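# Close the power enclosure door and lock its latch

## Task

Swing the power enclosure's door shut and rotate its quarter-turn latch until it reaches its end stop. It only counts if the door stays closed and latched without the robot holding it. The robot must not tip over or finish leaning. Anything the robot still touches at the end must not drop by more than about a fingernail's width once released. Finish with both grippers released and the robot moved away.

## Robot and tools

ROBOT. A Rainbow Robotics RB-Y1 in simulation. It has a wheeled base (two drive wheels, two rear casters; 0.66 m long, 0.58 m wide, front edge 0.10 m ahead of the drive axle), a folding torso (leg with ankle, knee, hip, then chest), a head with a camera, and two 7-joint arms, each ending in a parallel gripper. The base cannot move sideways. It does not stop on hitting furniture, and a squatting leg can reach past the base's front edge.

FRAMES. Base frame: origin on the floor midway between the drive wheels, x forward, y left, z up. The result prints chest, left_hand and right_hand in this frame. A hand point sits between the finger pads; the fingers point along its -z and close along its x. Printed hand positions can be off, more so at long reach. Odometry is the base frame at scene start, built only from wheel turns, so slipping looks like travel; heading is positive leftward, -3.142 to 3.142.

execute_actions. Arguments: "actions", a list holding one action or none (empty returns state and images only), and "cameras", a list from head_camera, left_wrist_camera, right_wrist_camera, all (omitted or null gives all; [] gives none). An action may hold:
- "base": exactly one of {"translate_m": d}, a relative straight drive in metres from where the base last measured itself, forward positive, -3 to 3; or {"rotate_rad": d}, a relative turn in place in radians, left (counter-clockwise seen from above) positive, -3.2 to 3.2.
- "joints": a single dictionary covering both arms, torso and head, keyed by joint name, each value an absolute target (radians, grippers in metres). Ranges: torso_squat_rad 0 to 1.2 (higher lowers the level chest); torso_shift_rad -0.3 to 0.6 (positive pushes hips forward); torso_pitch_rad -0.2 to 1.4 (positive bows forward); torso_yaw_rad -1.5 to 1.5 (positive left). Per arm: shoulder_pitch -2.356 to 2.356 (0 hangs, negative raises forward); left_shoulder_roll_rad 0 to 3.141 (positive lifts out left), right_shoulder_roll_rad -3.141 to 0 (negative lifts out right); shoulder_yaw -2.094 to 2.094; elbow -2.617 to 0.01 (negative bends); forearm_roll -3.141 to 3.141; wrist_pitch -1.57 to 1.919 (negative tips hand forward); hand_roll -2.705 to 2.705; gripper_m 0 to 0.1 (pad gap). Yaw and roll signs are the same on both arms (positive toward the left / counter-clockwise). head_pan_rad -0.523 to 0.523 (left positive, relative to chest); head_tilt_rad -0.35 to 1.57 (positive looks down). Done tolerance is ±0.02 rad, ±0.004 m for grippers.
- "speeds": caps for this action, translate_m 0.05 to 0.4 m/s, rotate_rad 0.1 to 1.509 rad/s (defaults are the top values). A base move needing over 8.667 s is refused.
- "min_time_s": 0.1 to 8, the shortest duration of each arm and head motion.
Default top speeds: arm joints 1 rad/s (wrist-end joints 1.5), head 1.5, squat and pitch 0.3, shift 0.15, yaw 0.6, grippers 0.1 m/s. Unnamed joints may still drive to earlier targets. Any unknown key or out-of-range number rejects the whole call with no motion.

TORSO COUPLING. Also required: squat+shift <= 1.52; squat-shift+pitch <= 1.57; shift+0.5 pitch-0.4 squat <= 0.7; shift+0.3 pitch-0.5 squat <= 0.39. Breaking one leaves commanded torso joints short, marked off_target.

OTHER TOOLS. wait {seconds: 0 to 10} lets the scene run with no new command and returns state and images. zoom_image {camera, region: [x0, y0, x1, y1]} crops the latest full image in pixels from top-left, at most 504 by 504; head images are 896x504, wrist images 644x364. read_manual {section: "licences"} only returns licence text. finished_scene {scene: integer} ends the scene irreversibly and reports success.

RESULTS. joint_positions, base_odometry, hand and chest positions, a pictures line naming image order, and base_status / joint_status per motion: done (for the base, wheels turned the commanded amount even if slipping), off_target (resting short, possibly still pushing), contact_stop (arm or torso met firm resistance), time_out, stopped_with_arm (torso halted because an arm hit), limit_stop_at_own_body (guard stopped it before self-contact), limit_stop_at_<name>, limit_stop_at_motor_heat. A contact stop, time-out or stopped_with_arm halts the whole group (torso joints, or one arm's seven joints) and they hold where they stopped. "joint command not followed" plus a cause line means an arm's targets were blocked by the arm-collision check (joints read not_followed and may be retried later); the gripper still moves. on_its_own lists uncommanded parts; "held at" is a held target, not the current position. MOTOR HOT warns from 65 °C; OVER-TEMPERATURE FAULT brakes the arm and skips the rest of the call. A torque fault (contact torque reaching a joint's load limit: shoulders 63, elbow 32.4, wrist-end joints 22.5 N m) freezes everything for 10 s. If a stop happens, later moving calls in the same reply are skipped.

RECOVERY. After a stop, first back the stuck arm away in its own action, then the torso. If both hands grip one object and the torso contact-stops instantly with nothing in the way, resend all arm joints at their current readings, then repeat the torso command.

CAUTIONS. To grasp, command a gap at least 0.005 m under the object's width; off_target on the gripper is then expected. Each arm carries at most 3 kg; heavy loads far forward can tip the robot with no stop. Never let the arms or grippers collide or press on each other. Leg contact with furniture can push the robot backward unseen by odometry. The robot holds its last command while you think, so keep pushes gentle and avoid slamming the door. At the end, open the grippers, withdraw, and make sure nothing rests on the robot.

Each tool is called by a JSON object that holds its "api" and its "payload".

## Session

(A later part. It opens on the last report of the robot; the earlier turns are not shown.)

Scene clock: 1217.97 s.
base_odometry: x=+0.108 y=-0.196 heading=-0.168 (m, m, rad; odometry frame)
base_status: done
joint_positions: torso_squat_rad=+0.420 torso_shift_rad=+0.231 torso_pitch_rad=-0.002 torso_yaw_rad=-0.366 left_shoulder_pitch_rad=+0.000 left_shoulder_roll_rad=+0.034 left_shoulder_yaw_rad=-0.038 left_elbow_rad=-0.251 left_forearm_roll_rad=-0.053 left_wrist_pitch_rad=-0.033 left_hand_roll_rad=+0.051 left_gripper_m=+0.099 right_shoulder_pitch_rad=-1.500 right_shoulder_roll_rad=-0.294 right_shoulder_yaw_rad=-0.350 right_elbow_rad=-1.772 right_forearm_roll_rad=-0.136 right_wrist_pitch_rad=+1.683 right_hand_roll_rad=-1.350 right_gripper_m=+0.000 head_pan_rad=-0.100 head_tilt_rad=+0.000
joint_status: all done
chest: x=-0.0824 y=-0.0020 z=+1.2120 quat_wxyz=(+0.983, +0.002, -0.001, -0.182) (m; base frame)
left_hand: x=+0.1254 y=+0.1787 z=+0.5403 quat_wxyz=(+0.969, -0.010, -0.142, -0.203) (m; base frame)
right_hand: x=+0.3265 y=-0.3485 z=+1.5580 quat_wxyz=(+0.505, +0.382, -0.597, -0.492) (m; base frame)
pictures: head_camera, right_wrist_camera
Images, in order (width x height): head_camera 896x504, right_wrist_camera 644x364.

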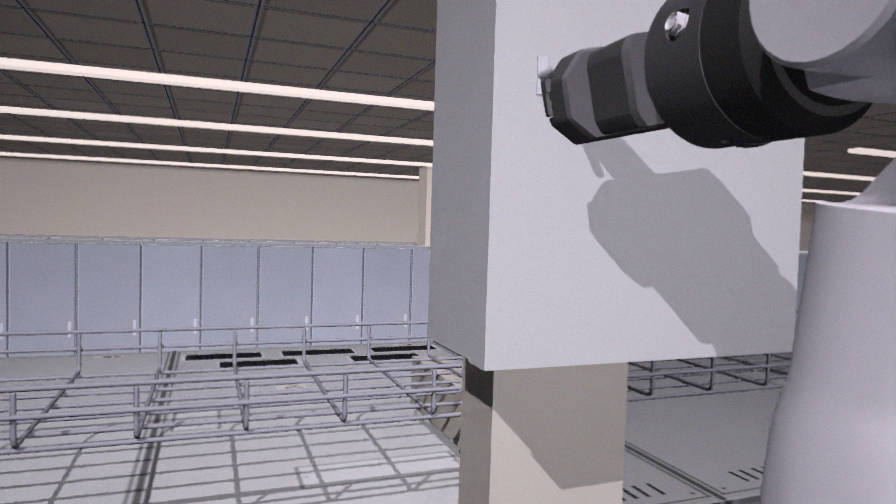

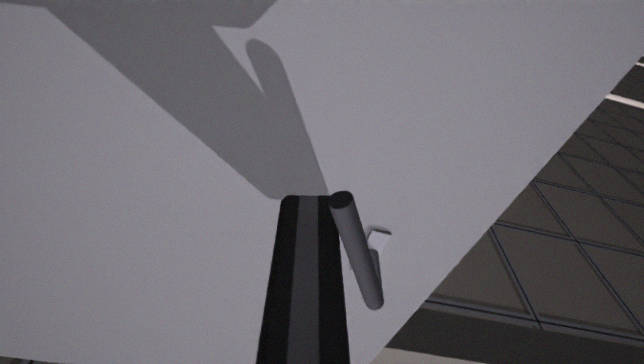

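{"api": "execute_actions", "payload": {"actions": [{"base":{"rotate_rad":0.03},"speeds":{"rotate_rad":0.1},"joints":{"torso_shift_rad":0.22}}], "cameras": ["head_camera","right_wrist_camera"]}}

Scene clock: 1223.33 s.
base_odometry: x=+0.108 y=-0.196 heading=-0.141 (m, m, rad; odometry frame)
base_status: done
joint_positions: torso_squat_rad=+0.420 torso_shift_rad=+0.219 torso_pitch_rad=-0.002 torso_yaw_rad=-0.366 left_shoulder_pitch_rad=+0.000 left_shoulder_roll_rad=+0.034 left_shoulder_yaw_rad=-0.038 left_elbow_rad=-0.251 left_forearm_roll_rad=-0.053 left_wrist_pitch_rad=-0.033 left_hand_roll_rad=+0.051 left_gripper_m=+0.099 right_shoulder_pitch_rad=-1.499 right_shoulder_roll_rad=-0.294 right_shoulder_yaw_rad=-0.351 right_elbow_rad=-1.771 right_forearm_roll_rad=-0.136 right_wrist_pitch_rad=+1.684 right_hand_roll_rad=-1.350 right_gripper_m=+0.000 head_pan_rad=-0.100 head_tilt_rad=+0.000
joint_status: all done
chest: x=-0.0897 y=-0.0023 z=+1.2137 quat_wxyz=(+0.983, +0.002, -0.001, -0.182) (m; base frame)
left_hand: x=+0.1180 y=+0.1787 z=+0.5420 quat_wxyz=(+0.969, -0.010, -0.141, -0.203) (m; base frame)
right_hand: x=+0.3195 y=-0.3500 z=+1.5584 quat_wxyz=(+0.505, +0.381, -0.596, -0.494) (m; base frame)
pictures: head_camera, right_wrist_camera
Images, in order (width x height): head_camera 896x504, right_wrist_camera 644x364.

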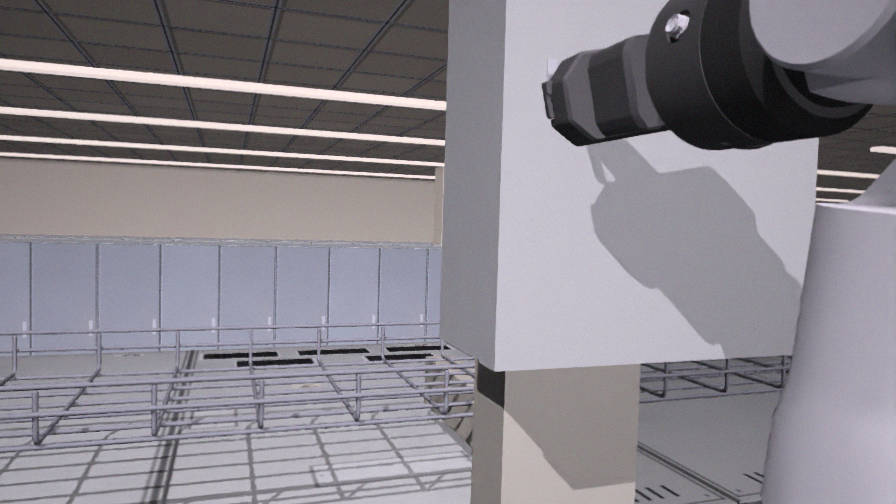

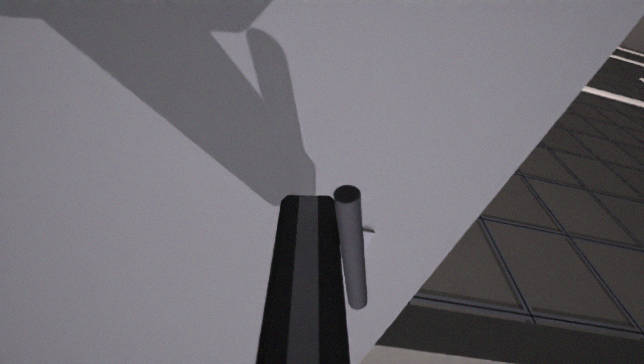

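{"api": "execute_actions", "payload": {"actions": [{"base":{"rotate_rad":0.03},"speeds":{"rotate_rad":0.1},"joints":{"torso_shift_rad":0.208}}], "cameras": ["head_camera","right_wrist_camera"]}}

Scene clock: 1228.83 s.
base_odometry: x=+0.108 y=-0.196 heading=-0.114 (m, m, rad; odometry frame)
base_status: done
joint_positions: torso_squat_rad=+0.420 torso_shift_rad=+0.207 torso_pitch_rad=-0.002 torso_yaw_rad=-0.366 left_shoulder_pitch_rad=+0.000 left_shoulder_roll_rad=+0.034 left_shoulder_yaw_rad=-0.038 left_elbow_rad=-0.251 left_forearm_roll_rad=-0.053 left_wrist_pitch_rad=-0.033 left_hand_roll_rad=+0.051 left_gripper_m=+0.099 right_shoulder_pitch_rad=-1.497 right_shoulder_roll_rad=-0.295 right_shoulder_yaw_rad=-0.351 right_elbow_rad=-1.771 right_forearm_roll_rad=-0.135 right_wrist_pitch_rad=+1.684 right_hand_roll_rad=-1.350 right_gripper_m=+0.000 head_pan_rad=-0.100 head_tilt_rad=+0.000
joint_status: all done
chest: x=-0.0971 y=-0.0026 z=+1.2153 quat_wxyz=(+0.983, +0.002, +0.000, -0.182) (m; base frame)
left_hand: x=+0.1105 y=+0.1787 z=+0.5437 quat_wxyz=(+0.969, -0.010, -0.141, -0.203) (m; base frame)
right_hand: x=+0.3124 y=-0.3517 z=+1.5590 quat_wxyz=(+0.505, +0.381, -0.596, -0.495) (m; base frame)
pictures: head_camera, right_wrist_camera
Images, in order (width x height): head_camera 896x504, right_wrist_camera 644x364.

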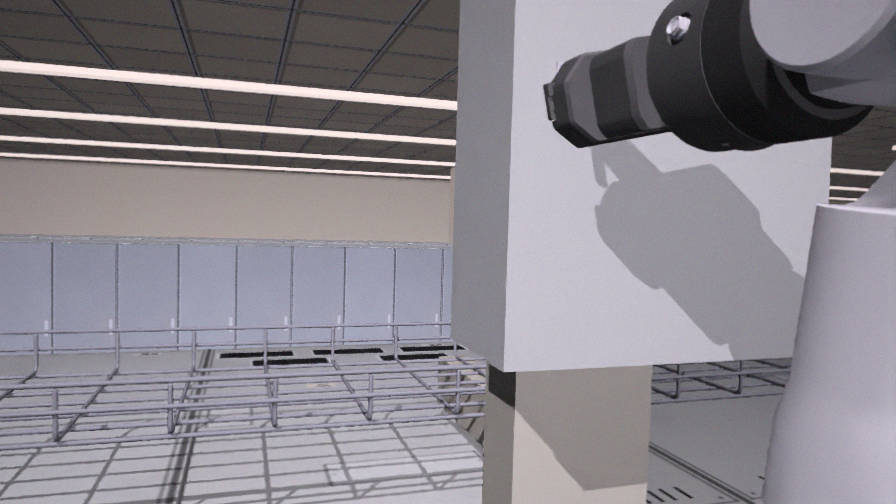

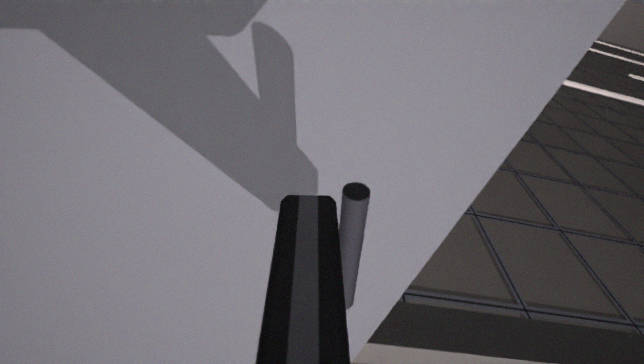

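{"api": "execute_actions", "payload": {"actions": [{"base":{"rotate_rad":0.025},"speeds":{"rotate_rad":0.1},"joints":{"torso_shift_rad":0.2,"torso_squat_rad":0.46}}], "cameras": ["head_camera","right_wrist_camera"]}}

Scene clock: 1244.03 s.
TORQUE FAULT: right_forearm_roll_rad reached its load limit. The robot stopped for 10 seconds, dropped its targets and accepts commands again. The stop added 9.1 s to the call and to motion_time.
MOTOR HOT: a motor of the right arm reached 65 °C. Now the hottest motor of the right arm, joint 5 (forearm roll), reports 67 °C. The temperature limit of the motors' drives, at which the controller stops that arm, is 80 °C. To cool a motor, set the load down, stop pushing, or move to a pose that needs little force.
base_odometry: x=+0.108 y=-0.196 heading=-0.097 (m, m, rad; odometry frame)
base_status: done
joint_positions: torso_squat_rad=+0.445 torso_shift_rad=+0.202 torso_pitch_rad=-0.004 torso_yaw_rad=-0.368 left_shoulder_pitch_rad=+0.000 left_shoulder_roll_rad=+0.034 left_shoulder_yaw_rad=-0.038 left_elbow_rad=-0.251 left_forearm_roll_rad=-0.053 left_wrist_pitch_rad=-0.033 left_hand_roll_rad=+0.051 left_gripper_m=+0.099 right_shoulder_pitch_rad=-1.496 right_shoulder_roll_rad=-0.303 right_shoulder_yaw_rad=-0.357 right_elbow_rad=-1.771 right_forearm_roll_rad=-0.131 right_wrist_pitch_rad=+1.683 right_hand_roll_rad=-1.350 right_gripper_m=+0.000 head_pan_rad=-0.100 head_tilt_rad=+0.000
joint_status: all done
chest: x=-0.1027 y=-0.0020 z=+1.2090 quat_wxyz=(+0.983, +0.002, -0.002, -0.183) (m; base frame)
left_hand: x=+0.1065 y=+0.1784 z=+0.5376 quat_wxyz=(+0.969, -0.010, -0.142, -0.203) (m; base frame)
right_hand: x=+0.3032 y=-0.3572 z=+1.5553 quat_wxyz=(+0.499, +0.379, -0.599, -0.498) (m; base frame)
pictures: head_camera, right_wrist_camera
Images, in order (width x height): head_camera 896x504, right_wrist_camera 644x364.

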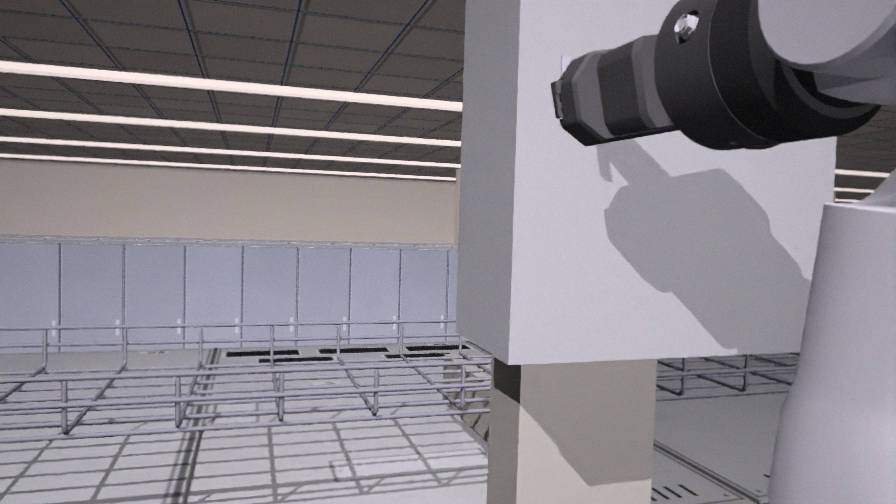

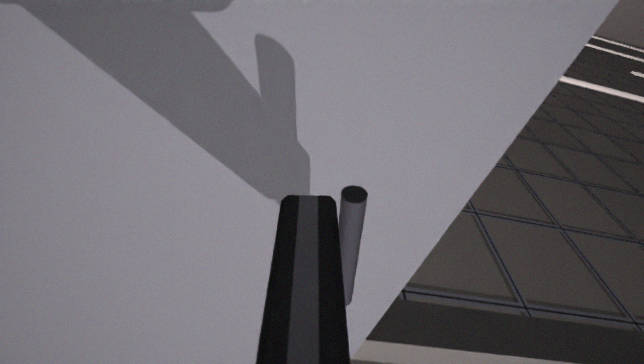

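That's the stop. Unload.

{"api": "execute_actions", "payload": {"actions": [{"base":{"rotate_rad":-0.08},"speeds":{"rotate_rad":0.15}}], "cameras": ["right_wrist_camera"]}}

{"api": "execute_actions", "payload": {"actions": [{"base":{"translate_m":-0.12},"speeds":{"translate_m":0.15}}], "cameras": ["head_camera","right_wrist_camera"]}}

Scene clock: 1251.60 s.
MOTOR HOT: still on. Now the hottest motor of the right arm, joint 5 (forearm roll), reports 65 °C; a drive's own limit is 80 °C.
base_odometry: x=+0.108 y=-0.196 heading=-0.176 (m, m, rad; odometry frame)
base_status: done
joint_positions: torso_squat_rad=+0.445 torso_shift_rad=+0.202 torso_pitch_rad=-0.003 torso_yaw_rad=-0.367 left_shoulder_pitch_rad=+0.000 left_shoulder_roll_rad=+0.034 left_shoulder_yaw_rad=-0.038 left_elbow_rad=-0.251 left_forearm_roll_rad=-0.053 left_wrist_pitch_rad=-0.033 left_hand_roll_rad=+0.051 left_gripper_m=+0.099 right_shoulder_pitch_rad=-1.498 right_shoulder_roll_rad=-0.297 right_shoulder_yaw_rad=-0.353 right_elbow_rad=-1.771 right_forearm_roll_rad=-0.134 right_wrist_pitch_rad=+1.683 right_hand_roll_rad=-1.350 right_gripper_m=+0.000 head_pan_rad=-0.100 head_tilt_rad=+0.000
joint_status: not commanded
chest: x=-0.1023 y=-0.0007 z=+1.2090 quat_wxyz=(+0.983, +0.001, -0.002, -0.182) (m; base frame)
left_hand: x=+0.1064 y=+0.1784 z=+0.5371 quat_wxyz=(+0.969, -0.011, -0.142, -0.203) (m; base frame)
right_hand: x=+0.3058 y=-0.3501 z=+1.5551 quat_wxyz=(+0.504, +0.380, -0.598, -0.494) (m; base frame)
pictures: right_wrist_camera
Images, in order (width x height): right_wrist_camera 644x364.

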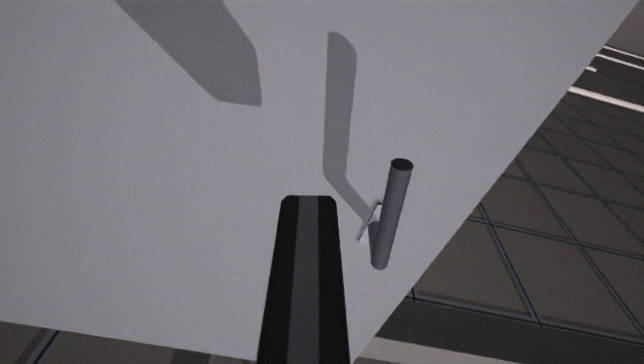

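Scene clock: 1253.57 s.
MOTOR HOT: still on. Now the hottest motor of the right arm, joint 5 (forearm roll), reports 63 °C; a drive's own limit is 80 °C.
base_odometry: x=-0.010 y=-0.175 heading=-0.175 (m, m, rad; odometry frame)
base_status: done
joint_positions: torso_squat_rad=+0.445 torso_shift_rad=+0.202 torso_pitch_rad=-0.003 torso_yaw_rad=-0.367 left_shoulder_pitch_rad=+0.000 left_shoulder_roll_rad=+0.034 left_shoulder_yaw_rad=-0.038 left_elbow_rad=-0.251 left_forearm_roll_rad=-0.053 left_wrist_pitch_rad=-0.033 left_hand_roll_rad=+0.051 left_gripper_m=+0.099 right_shoulder_pitch_rad=-1.498 right_shoulder_roll_rad=-0.297 right_shoulder_yaw_rad=-0.352 right_elbow_rad=-1.771 right_forearm_roll_rad=-0.135 right_wrist_pitch_rad=+1.683 right_hand_roll_rad=-1.350 right_gripper_m=+0.000 head_pan_rad=-0.100 head_tilt_rad=+0.000
joint_status: not commanded
chest: x=-0.1021 y=-0.0007 z=+1.2090 quat_wxyz=(+0.983, +0.001, -0.001, -0.182) (m; base frame)
left_hand: x=+0.1064 y=+0.1784 z=+0.5370 quat_wxyz=(+0.969, -0.011, -0.142, -0.203) (m; base frame)
right_hand: x=+0.3061 y=-0.3500 z=+1.5550 quat_wxyz=(+0.504, +0.380, -0.598, -0.494) (m; base frame)
pictures: head_camera, right_wrist_camera
Images, in order (width x height): head_camera 896x504, right_wrist_camera 644x364.

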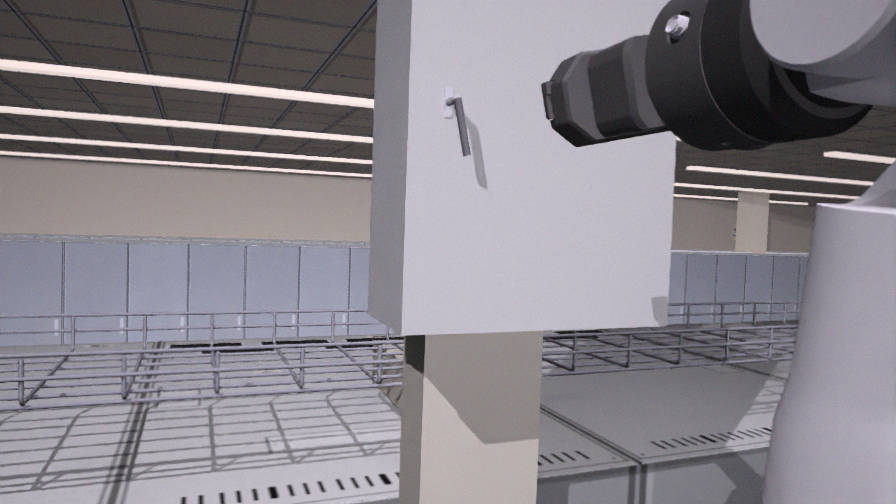

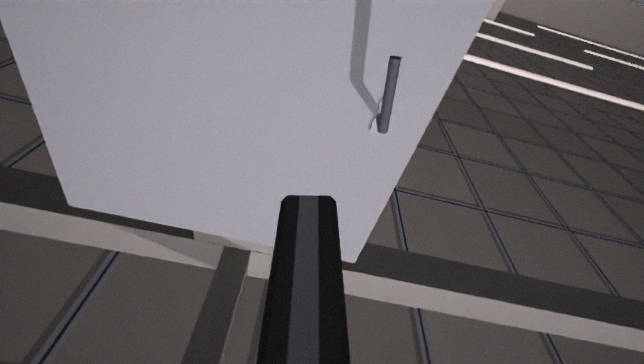

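{"api": "zoom_image", "payload": {"camera": "head_camera", "region": [380, 60, 540, 200]}}

Region (380, 60, 540, 200) of head_camera's 896x504 image, scaled by 3.150, with more detail than that image has; it fills the top 441 rows of this view, and the rest is white.

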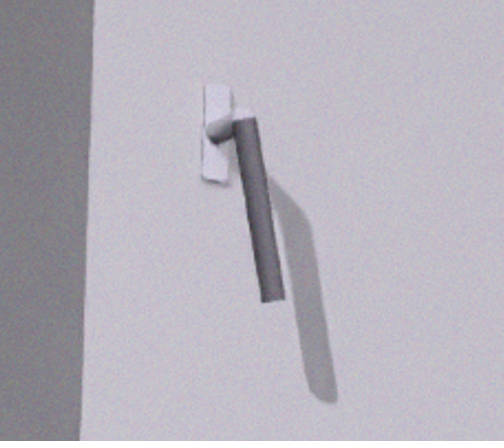

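{"api": "execute_actions", "payload": {"actions": [{"joints":{"torso_squat_rad":0.49,"torso_shift_rad":0.204,"torso_pitch_rad":0.0,"torso_yaw_rad":-0.366,"right_shoulder_pitch_rad":-1.5,"right_shoulder_roll_rad":-0.285,"right_shoulder_yaw_rad":-0.345,"right_elbow_rad":-1.77,"right_forearm_roll_rad":-0.14,"right_wrist_pitch_rad":1.685,"right_hand_roll_rad":-1.62}}], "cameras": []}}

{"api": "execute_actions", "payload": {"actions": [{"base":{"translate_m":0.12},"speeds":{"translate_m":0.12}}], "cameras": ["head_camera","right_wrist_camera"]}}

Scene clock: 1289.93 s.
MOTOR HOT: cleared. Now the hottest motor of the right arm, joint 5 (forearm roll), reports 44 °C.
base_odometry: x=-0.010 y=-0.175 heading=-0.175 (m, m, rad; odometry frame)
base_status: not commanded
joint_positions: torso_squat_rad=+0.490 torso_shift_rad=+0.204 torso_pitch_rad=+0.000 torso_yaw_rad=-0.366 left_shoulder_pitch_rad=+0.000 left_shoulder_roll_rad=+0.034 left_shoulder_yaw_rad=-0.038 left_elbow_rad=-0.251 left_forearm_roll_rad=-0.053 left_wrist_pitch_rad=-0.033 left_hand_roll_rad=+0.051 left_gripper_m=+0.099 right_shoulder_pitch_rad=-1.500 right_shoulder_roll_rad=-0.285 right_shoulder_yaw_rad=-0.345 right_elbow_rad=-1.770 right_forearm_roll_rad=-0.140 right_wrist_pitch_rad=+1.685 right_hand_roll_rad=-1.620 right_gripper_m=+0.000 head_pan_rad=-0.100 head_tilt_rad=+0.000
joint_status: all done
chest: x=-0.1029 y=-0.0007 z=+1.1948 quat_wxyz=(+0.983, +0.001, +0.000, -0.182) (m; base frame)
left_hand: x=+0.1035 y=+0.1786 z=+0.5222 quat_wxyz=(+0.969, -0.012, -0.141, -0.202) (m; base frame)
right_hand: x=+0.3097 y=-0.3412 z=+1.5379 quat_wxyz=(+0.441, +0.458, -0.536, -0.554) (m; base frame)
pictures: none
No camera images: the call's "cameras" was empty. Leave "cameras" out to get every camera's image.

Scene clock: 1291.80 s.
base_odometry: x=+0.108 y=-0.196 heading=-0.174 (m, m, rad; odometry frame)
base_status: done
joint_positions: torso_squat_rad=+0.490 torso_shift_rad=+0.204 torso_pitch_rad=+0.000 torso_yaw_rad=-0.366 left_shoulder_pitch_rad=+0.000 left_shoulder_roll_rad=+0.034 left_shoulder_yaw_rad=-0.038 left_elbow_rad=-0.251 left_forearm_roll_rad=-0.053 left_wrist_pitch_rad=-0.033 left_hand_roll_rad=+0.051 left_gripper_m=+0.099 right_shoulder_pitch_rad=-1.500 right_shoulder_roll_rad=-0.285 right_shoulder_yaw_rad=-0.345 right_elbow_rad=-1.770 right_forearm_roll_rad=-0.140 right_wrist_pitch_rad=+1.685 right_hand_roll_rad=-1.620 right_gripper_m=+0.000 head_pan_rad=-0.100 head_tilt_rad=+0.000
joint_status: not commanded
chest: x=-0.1028 y=-0.0007 z=+1.1948 quat_wxyz=(+0.983, +0.001, +0.000, -0.182) (m; base frame)
left_hand: x=+0.1035 y=+0.1786 z=+0.5222 quat_wxyz=(+0.969, -0.012, -0.141, -0.202) (m; base frame)
right_hand: x=+0.3099 y=-0.3411 z=+1.5378 quat_wxyz=(+0.442, +0.458, -0.536, -0.554) (m; base frame)
pictures: head_camera, right_wrist_camera
Images, in order (width x height): head_camera 896x504, right_wrist_camera 644x364.

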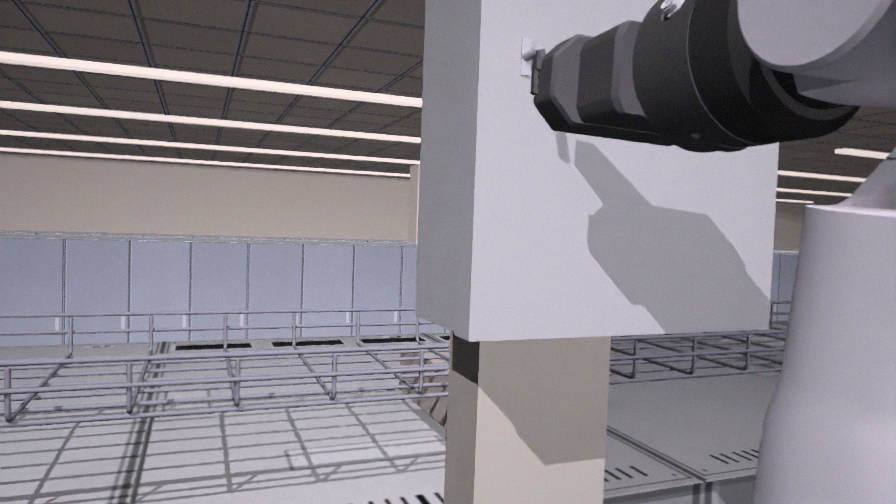

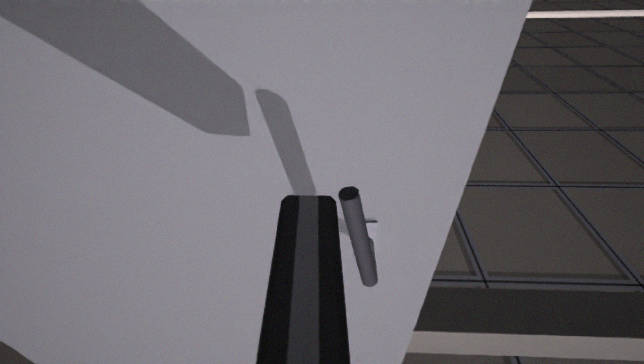

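{"api": "execute_actions", "payload": {"actions": [{"base":{"rotate_rad":0.03},"speeds":{"rotate_rad":0.1}}], "cameras": ["head_camera","right_wrist_camera"]}}

{"api": "execute_actions", "payload": {"actions": [{"base":{"rotate_rad":0.03},"speeds":{"rotate_rad":0.1}}], "cameras": ["head_camera","right_wrist_camera"]}}

Scene clock: 1300.70 s.
base_odometry: x=+0.108 y=-0.196 heading=-0.145 (m, m, rad; odometry frame)
base_status: done
joint_positions: torso_squat_rad=+0.490 torso_shift_rad=+0.203 torso_pitch_rad=-0.001 torso_yaw_rad=-0.367 left_shoulder_pitch_rad=+0.000 left_shoulder_roll_rad=+0.034 left_shoulder_yaw_rad=-0.038 left_elbow_rad=-0.251 left_forearm_roll_rad=-0.053 left_wrist_pitch_rad=-0.033 left_hand_roll_rad=+0.051 left_gripper_m=+0.099 right_shoulder_pitch_rad=-1.500 right_shoulder_roll_rad=-0.290 right_shoulder_yaw_rad=-0.348 right_elbow_rad=-1.771 right_forearm_roll_rad=-0.138 right_wrist_pitch_rad=+1.684 right_hand_roll_rad=-1.620 right_gripper_m=+0.000 head_pan_rad=-0.100 head_tilt_rad=+0.000
joint_status: not commanded
chest: x=-0.1036 y=-0.0015 z=+1.1948 quat_wxyz=(+0.983, +0.001, +0.000, -0.182) (m; base frame)
left_hand: x=+0.1036 y=+0.1785 z=+0.5227 quat_wxyz=(+0.969, -0.011, -0.141, -0.203) (m; base frame)
right_hand: x=+0.3070 y=-0.3458 z=+1.5389 quat_wxyz=(+0.437, +0.458, -0.538, -0.556) (m; base frame)
pictures: head_camera, right_wrist_camera
Images, in order (width x height): head_camera 896x504, right_wrist_camera 644x364.

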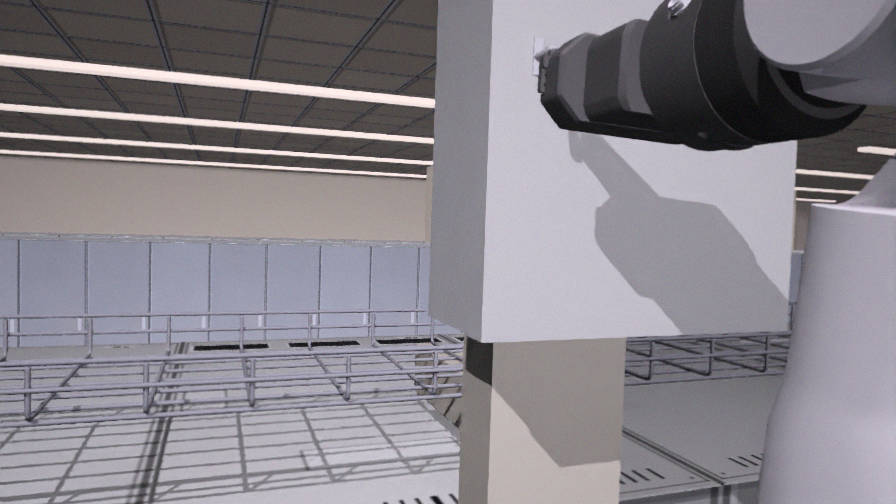

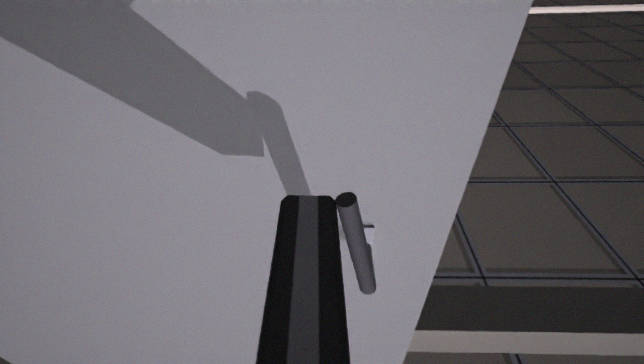

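Scene clock: 1301.70 s.
base_odometry: x=+0.108 y=-0.196 heading=-0.118 (m, m, rad; odometry frame)
base_status: done
joint_positions: torso_squat_rad=+0.490 torso_shift_rad=+0.203 torso_pitch_rad=-0.001 torso_yaw_rad=-0.367 left_shoulder_pitch_rad=+0.000 left_shoulder_roll_rad=+0.034 left_shoulder_yaw_rad=-0.038 left_elbow_rad=-0.251 left_forearm_roll_rad=-0.053 left_wrist_pitch_rad=-0.033 left_hand_roll_rad=+0.051 left_gripper_m=+0.099 right_shoulder_pitch_rad=-1.499 right_shoulder_roll_rad=-0.292 right_shoulder_yaw_rad=-0.349 right_elbow_rad=-1.771 right_forearm_roll_rad=-0.137 right_wrist_pitch_rad=+1.685 right_hand_roll_rad=-1.620 right_gripper_m=+0.000 head_pan_rad=-0.100 head_tilt_rad=+0.000
joint_status: not commanded
chest: x=-0.1037 y=-0.0018 z=+1.1948 quat_wxyz=(+0.983, +0.002, +0.000, -0.182) (m; base frame)
left_hand: x=+0.1037 y=+0.1786 z=+0.5228 quat_wxyz=(+0.969, -0.011, -0.141, -0.203) (m; base frame)
right_hand: x=+0.3064 y=-0.3479 z=+1.5386 quat_wxyz=(+0.436, +0.458, -0.538, -0.557) (m; base frame)
pictures: head_camera, right_wrist_camera
Images, in order (width x height): head_camera 896x504, right_wrist_camera 644x364.

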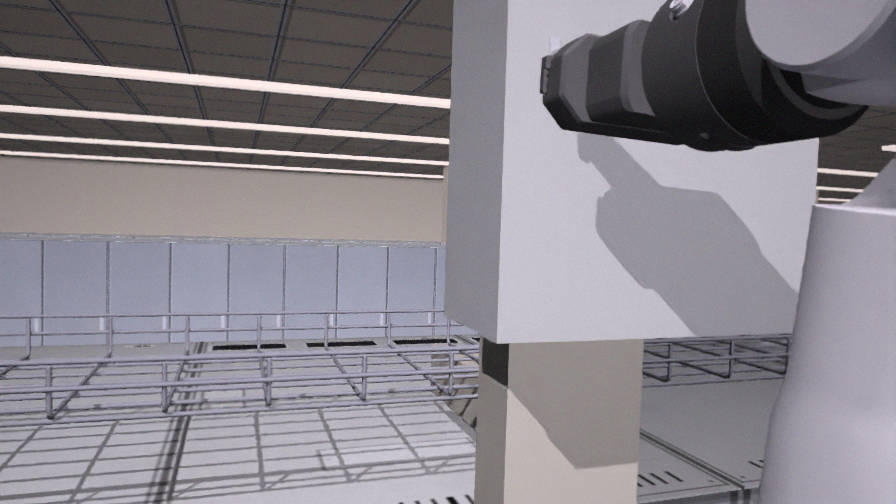

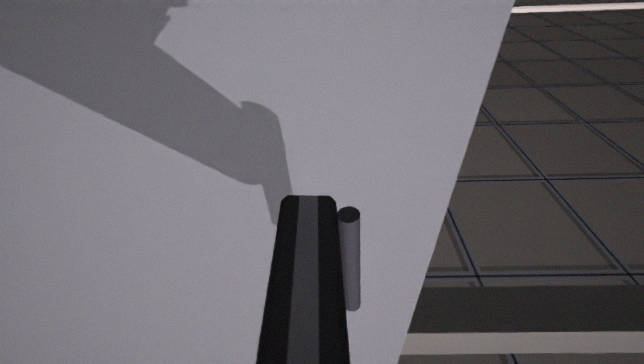

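{"api": "execute_actions", "payload": {"actions": [{"base":{"rotate_rad":0.015},"speeds":{"rotate_rad":0.1}}], "cameras": ["right_wrist_camera"]}}

{"api": "execute_actions", "payload": {"actions": [{"base":{"rotate_rad":-0.08},"speeds":{"rotate_rad":0.15}}], "cameras": ["right_wrist_camera"]}}

{"api": "execute_actions", "payload": {"actions": [{"base":{"translate_m":-0.12},"speeds":{"translate_m":0.15}}], "cameras": ["head_camera","right_wrist_camera"]}}

Scene clock: 1313.03 s.
base_odometry: x=+0.108 y=-0.196 heading=-0.105 (m, m, rad; odometry frame)
base_status: done
joint_positions: torso_squat_rad=+0.490 torso_shift_rad=+0.203 torso_pitch_rad=-0.001 torso_yaw_rad=-0.367 left_shoulder_pitch_rad=+0.000 left_shoulder_roll_rad=+0.034 left_shoulder_yaw_rad=-0.038 left_elbow_rad=-0.251 left_forearm_roll_rad=-0.053 left_wrist_pitch_rad=-0.033 left_hand_roll_rad=+0.051 left_gripper_m=+0.099 right_shoulder_pitch_rad=-1.498 right_shoulder_roll_rad=-0.292 right_shoulder_yaw_rad=-0.350 right_elbow_rad=-1.771 right_forearm_roll_rad=-0.137 right_wrist_pitch_rad=+1.685 right_hand_roll_rad=-1.620 right_gripper_m=+0.000 head_pan_rad=-0.100 head_tilt_rad=+0.000
joint_status: not commanded
chest: x=-0.1037 y=-0.0020 z=+1.1948 quat_wxyz=(+0.983, +0.002, +0.000, -0.182) (m; base frame)
left_hand: x=+0.1037 y=+0.1786 z=+0.5229 quat_wxyz=(+0.969, -0.011, -0.141, -0.203) (m; base frame)
right_hand: x=+0.3064 y=-0.3488 z=+1.5382 quat_wxyz=(+0.436, +0.458, -0.538, -0.558) (m; base frame)
pictures: right_wrist_camera
Images, in order (width x height): right_wrist_camera 644x364.

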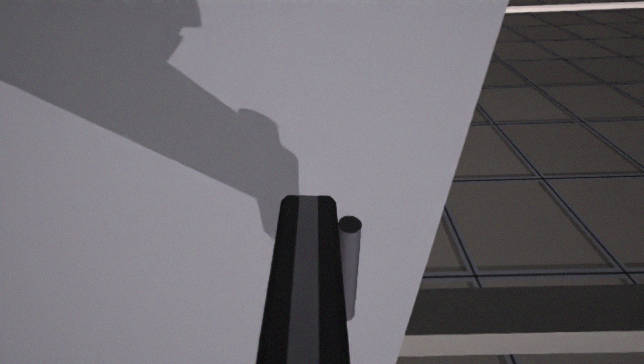

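Scene clock: 1314.47 s.
base_odometry: x=+0.108 y=-0.196 heading=-0.184 (m, m, rad; odometry frame)
base_status: done
joint_positions: torso_squat_rad=+0.490 torso_shift_rad=+0.204 torso_pitch_rad=+0.000 torso_yaw_rad=-0.366 left_shoulder_pitch_rad=+0.000 left_shoulder_roll_rad=+0.034 left_shoulder_yaw_rad=-0.038 left_elbow_rad=-0.251 left_forearm_roll_rad=-0.053 left_wrist_pitch_rad=-0.033 left_hand_roll_rad=+0.051 left_gripper_m=+0.099 right_shoulder_pitch_rad=-1.500 right_shoulder_roll_rad=-0.285 right_shoulder_yaw_rad=-0.345 right_elbow_rad=-1.770 right_forearm_roll_rad=-0.140 right_wrist_pitch_rad=+1.685 right_hand_roll_rad=-1.620 right_gripper_m=+0.000 head_pan_rad=-0.100 head_tilt_rad=+0.000
joint_status: not commanded
chest: x=-0.1030 y=-0.0007 z=+1.1948 quat_wxyz=(+0.983, +0.001, +0.000, -0.182) (m; base frame)
left_hand: x=+0.1035 y=+0.1786 z=+0.5222 quat_wxyz=(+0.969, -0.012, -0.141, -0.202) (m; base frame)
right_hand: x=+0.3096 y=-0.3413 z=+1.5378 quat_wxyz=(+0.441, +0.458, -0.536, -0.555) (m; base frame)
pictures: right_wrist_camera
Images, in order (width x height): right_wrist_camera 644x364.

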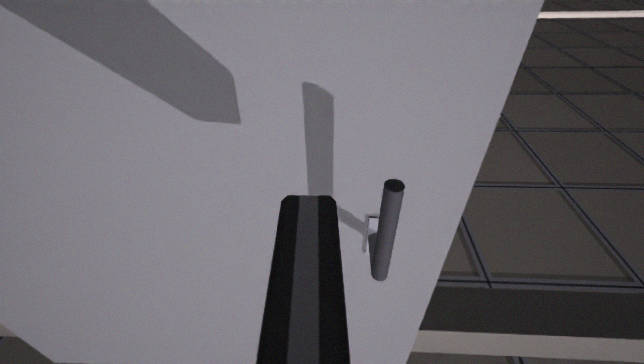

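Scene clock: 1316.43 s.
base_odometry: x=-0.010 y=-0.174 heading=-0.183 (m, m, rad; odometry frame)
base_status: done
joint_positions: torso_squat_rad=+0.490 torso_shift_rad=+0.204 torso_pitch_rad=+0.000 torso_yaw_rad=-0.366 left_shoulder_pitch_rad=+0.000 left_shoulder_roll_rad=+0.034 left_shoulder_yaw_rad=-0.038 left_elbow_rad=-0.251 left_forearm_roll_rad=-0.053 left_wrist_pitch_rad=-0.033 left_hand_roll_rad=+0.051 left_gripper_m=+0.099 right_shoulder_pitch_rad=-1.500 right_shoulder_roll_rad=-0.285 right_shoulder_yaw_rad=-0.345 right_elbow_rad=-1.770 right_forearm_roll_rad=-0.140 right_wrist_pitch_rad=+1.685 right_hand_roll_rad=-1.620 right_gripper_m=+0.000 head_pan_rad=-0.100 head_tilt_rad=+0.000
joint_status: not commanded
chest: x=-0.1029 y=-0.0007 z=+1.1947 quat_wxyz=(+0.983, +0.001, +0.000, -0.182) (m; base frame)
left_hand: x=+0.1035 y=+0.1786 z=+0.5222 quat_wxyz=(+0.969, -0.012, -0.141, -0.202) (m; base frame)
right_hand: x=+0.3098 y=-0.3411 z=+1.5378 quat_wxyz=(+0.442, +0.458, -0.536, -0.554) (m; base frame)
pictures: head_camera, right_wrist_camera
Images, in order (width x height): head_camera 896x504, right_wrist_camera 644x364.

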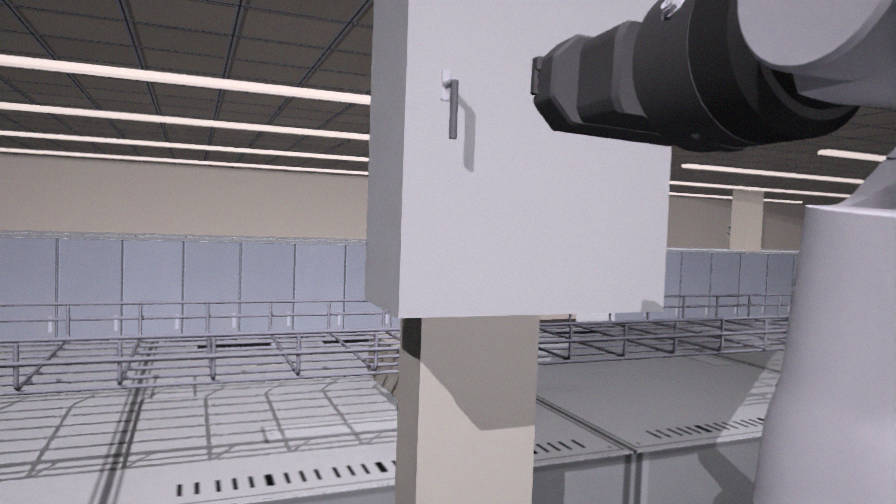

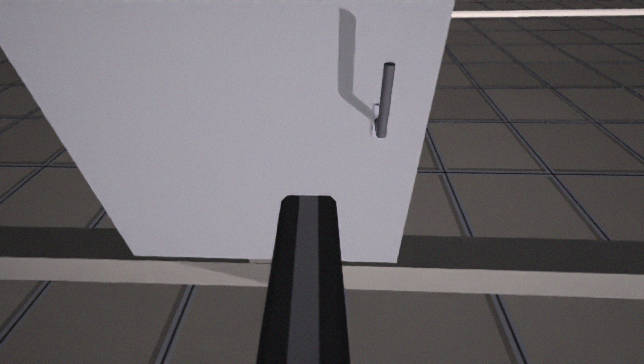

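{"api": "execute_actions", "payload": {"actions": [], "cameras": ["head_camera"]}}

Scene clock: 1328.67 s.
base_odometry: x=-0.010 y=-0.174 heading=-0.183 (m, m, rad; odometry frame)
base_status: done
joint_positions: torso_squat_rad=+0.490 torso_shift_rad=+0.204 torso_pitch_rad=+0.000 torso_yaw_rad=-0.366 left_shoulder_pitch_rad=+0.000 left_shoulder_roll_rad=+0.034 left_shoulder_yaw_rad=-0.038 left_elbow_rad=-0.251 left_forearm_roll_rad=-0.053 left_wrist_pitch_rad=-0.033 left_hand_roll_rad=+0.051 left_gripper_m=+0.099 right_shoulder_pitch_rad=-1.500 right_shoulder_roll_rad=-0.285 right_shoulder_yaw_rad=-0.345 right_elbow_rad=-1.770 right_forearm_roll_rad=-0.140 right_wrist_pitch_rad=+1.685 right_hand_roll_rad=-1.620 right_gripper_m=+0.000 head_pan_rad=-0.100 head_tilt_rad=+0.000
joint_status: not commanded
chest: x=-0.1029 y=-0.0007 z=+1.1948 quat_wxyz=(+0.983, +0.001, +0.000, -0.182) (m; base frame)
left_hand: x=+0.1035 y=+0.1786 z=+0.5222 quat_wxyz=(+0.969, -0.012, -0.141, -0.202) (m; base frame)
right_hand: x=+0.3098 y=-0.3411 z=+1.5378 quat_wxyz=(+0.442, +0.458, -0.536, -0.554) (m; base frame)
pictures: head_camera
Images, in order (width x height): head_camera 896x504.

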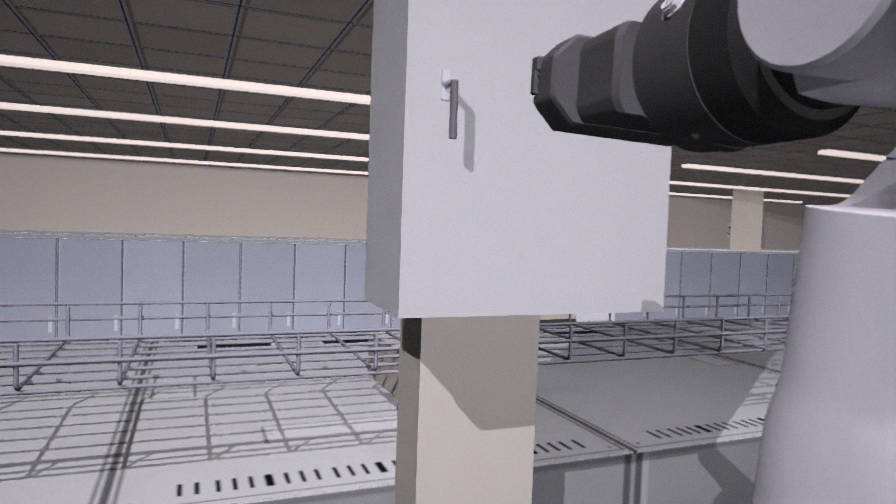

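{"api": "finished_scene", "payload": {"scene": 2}}

The scene is finished: the task was done.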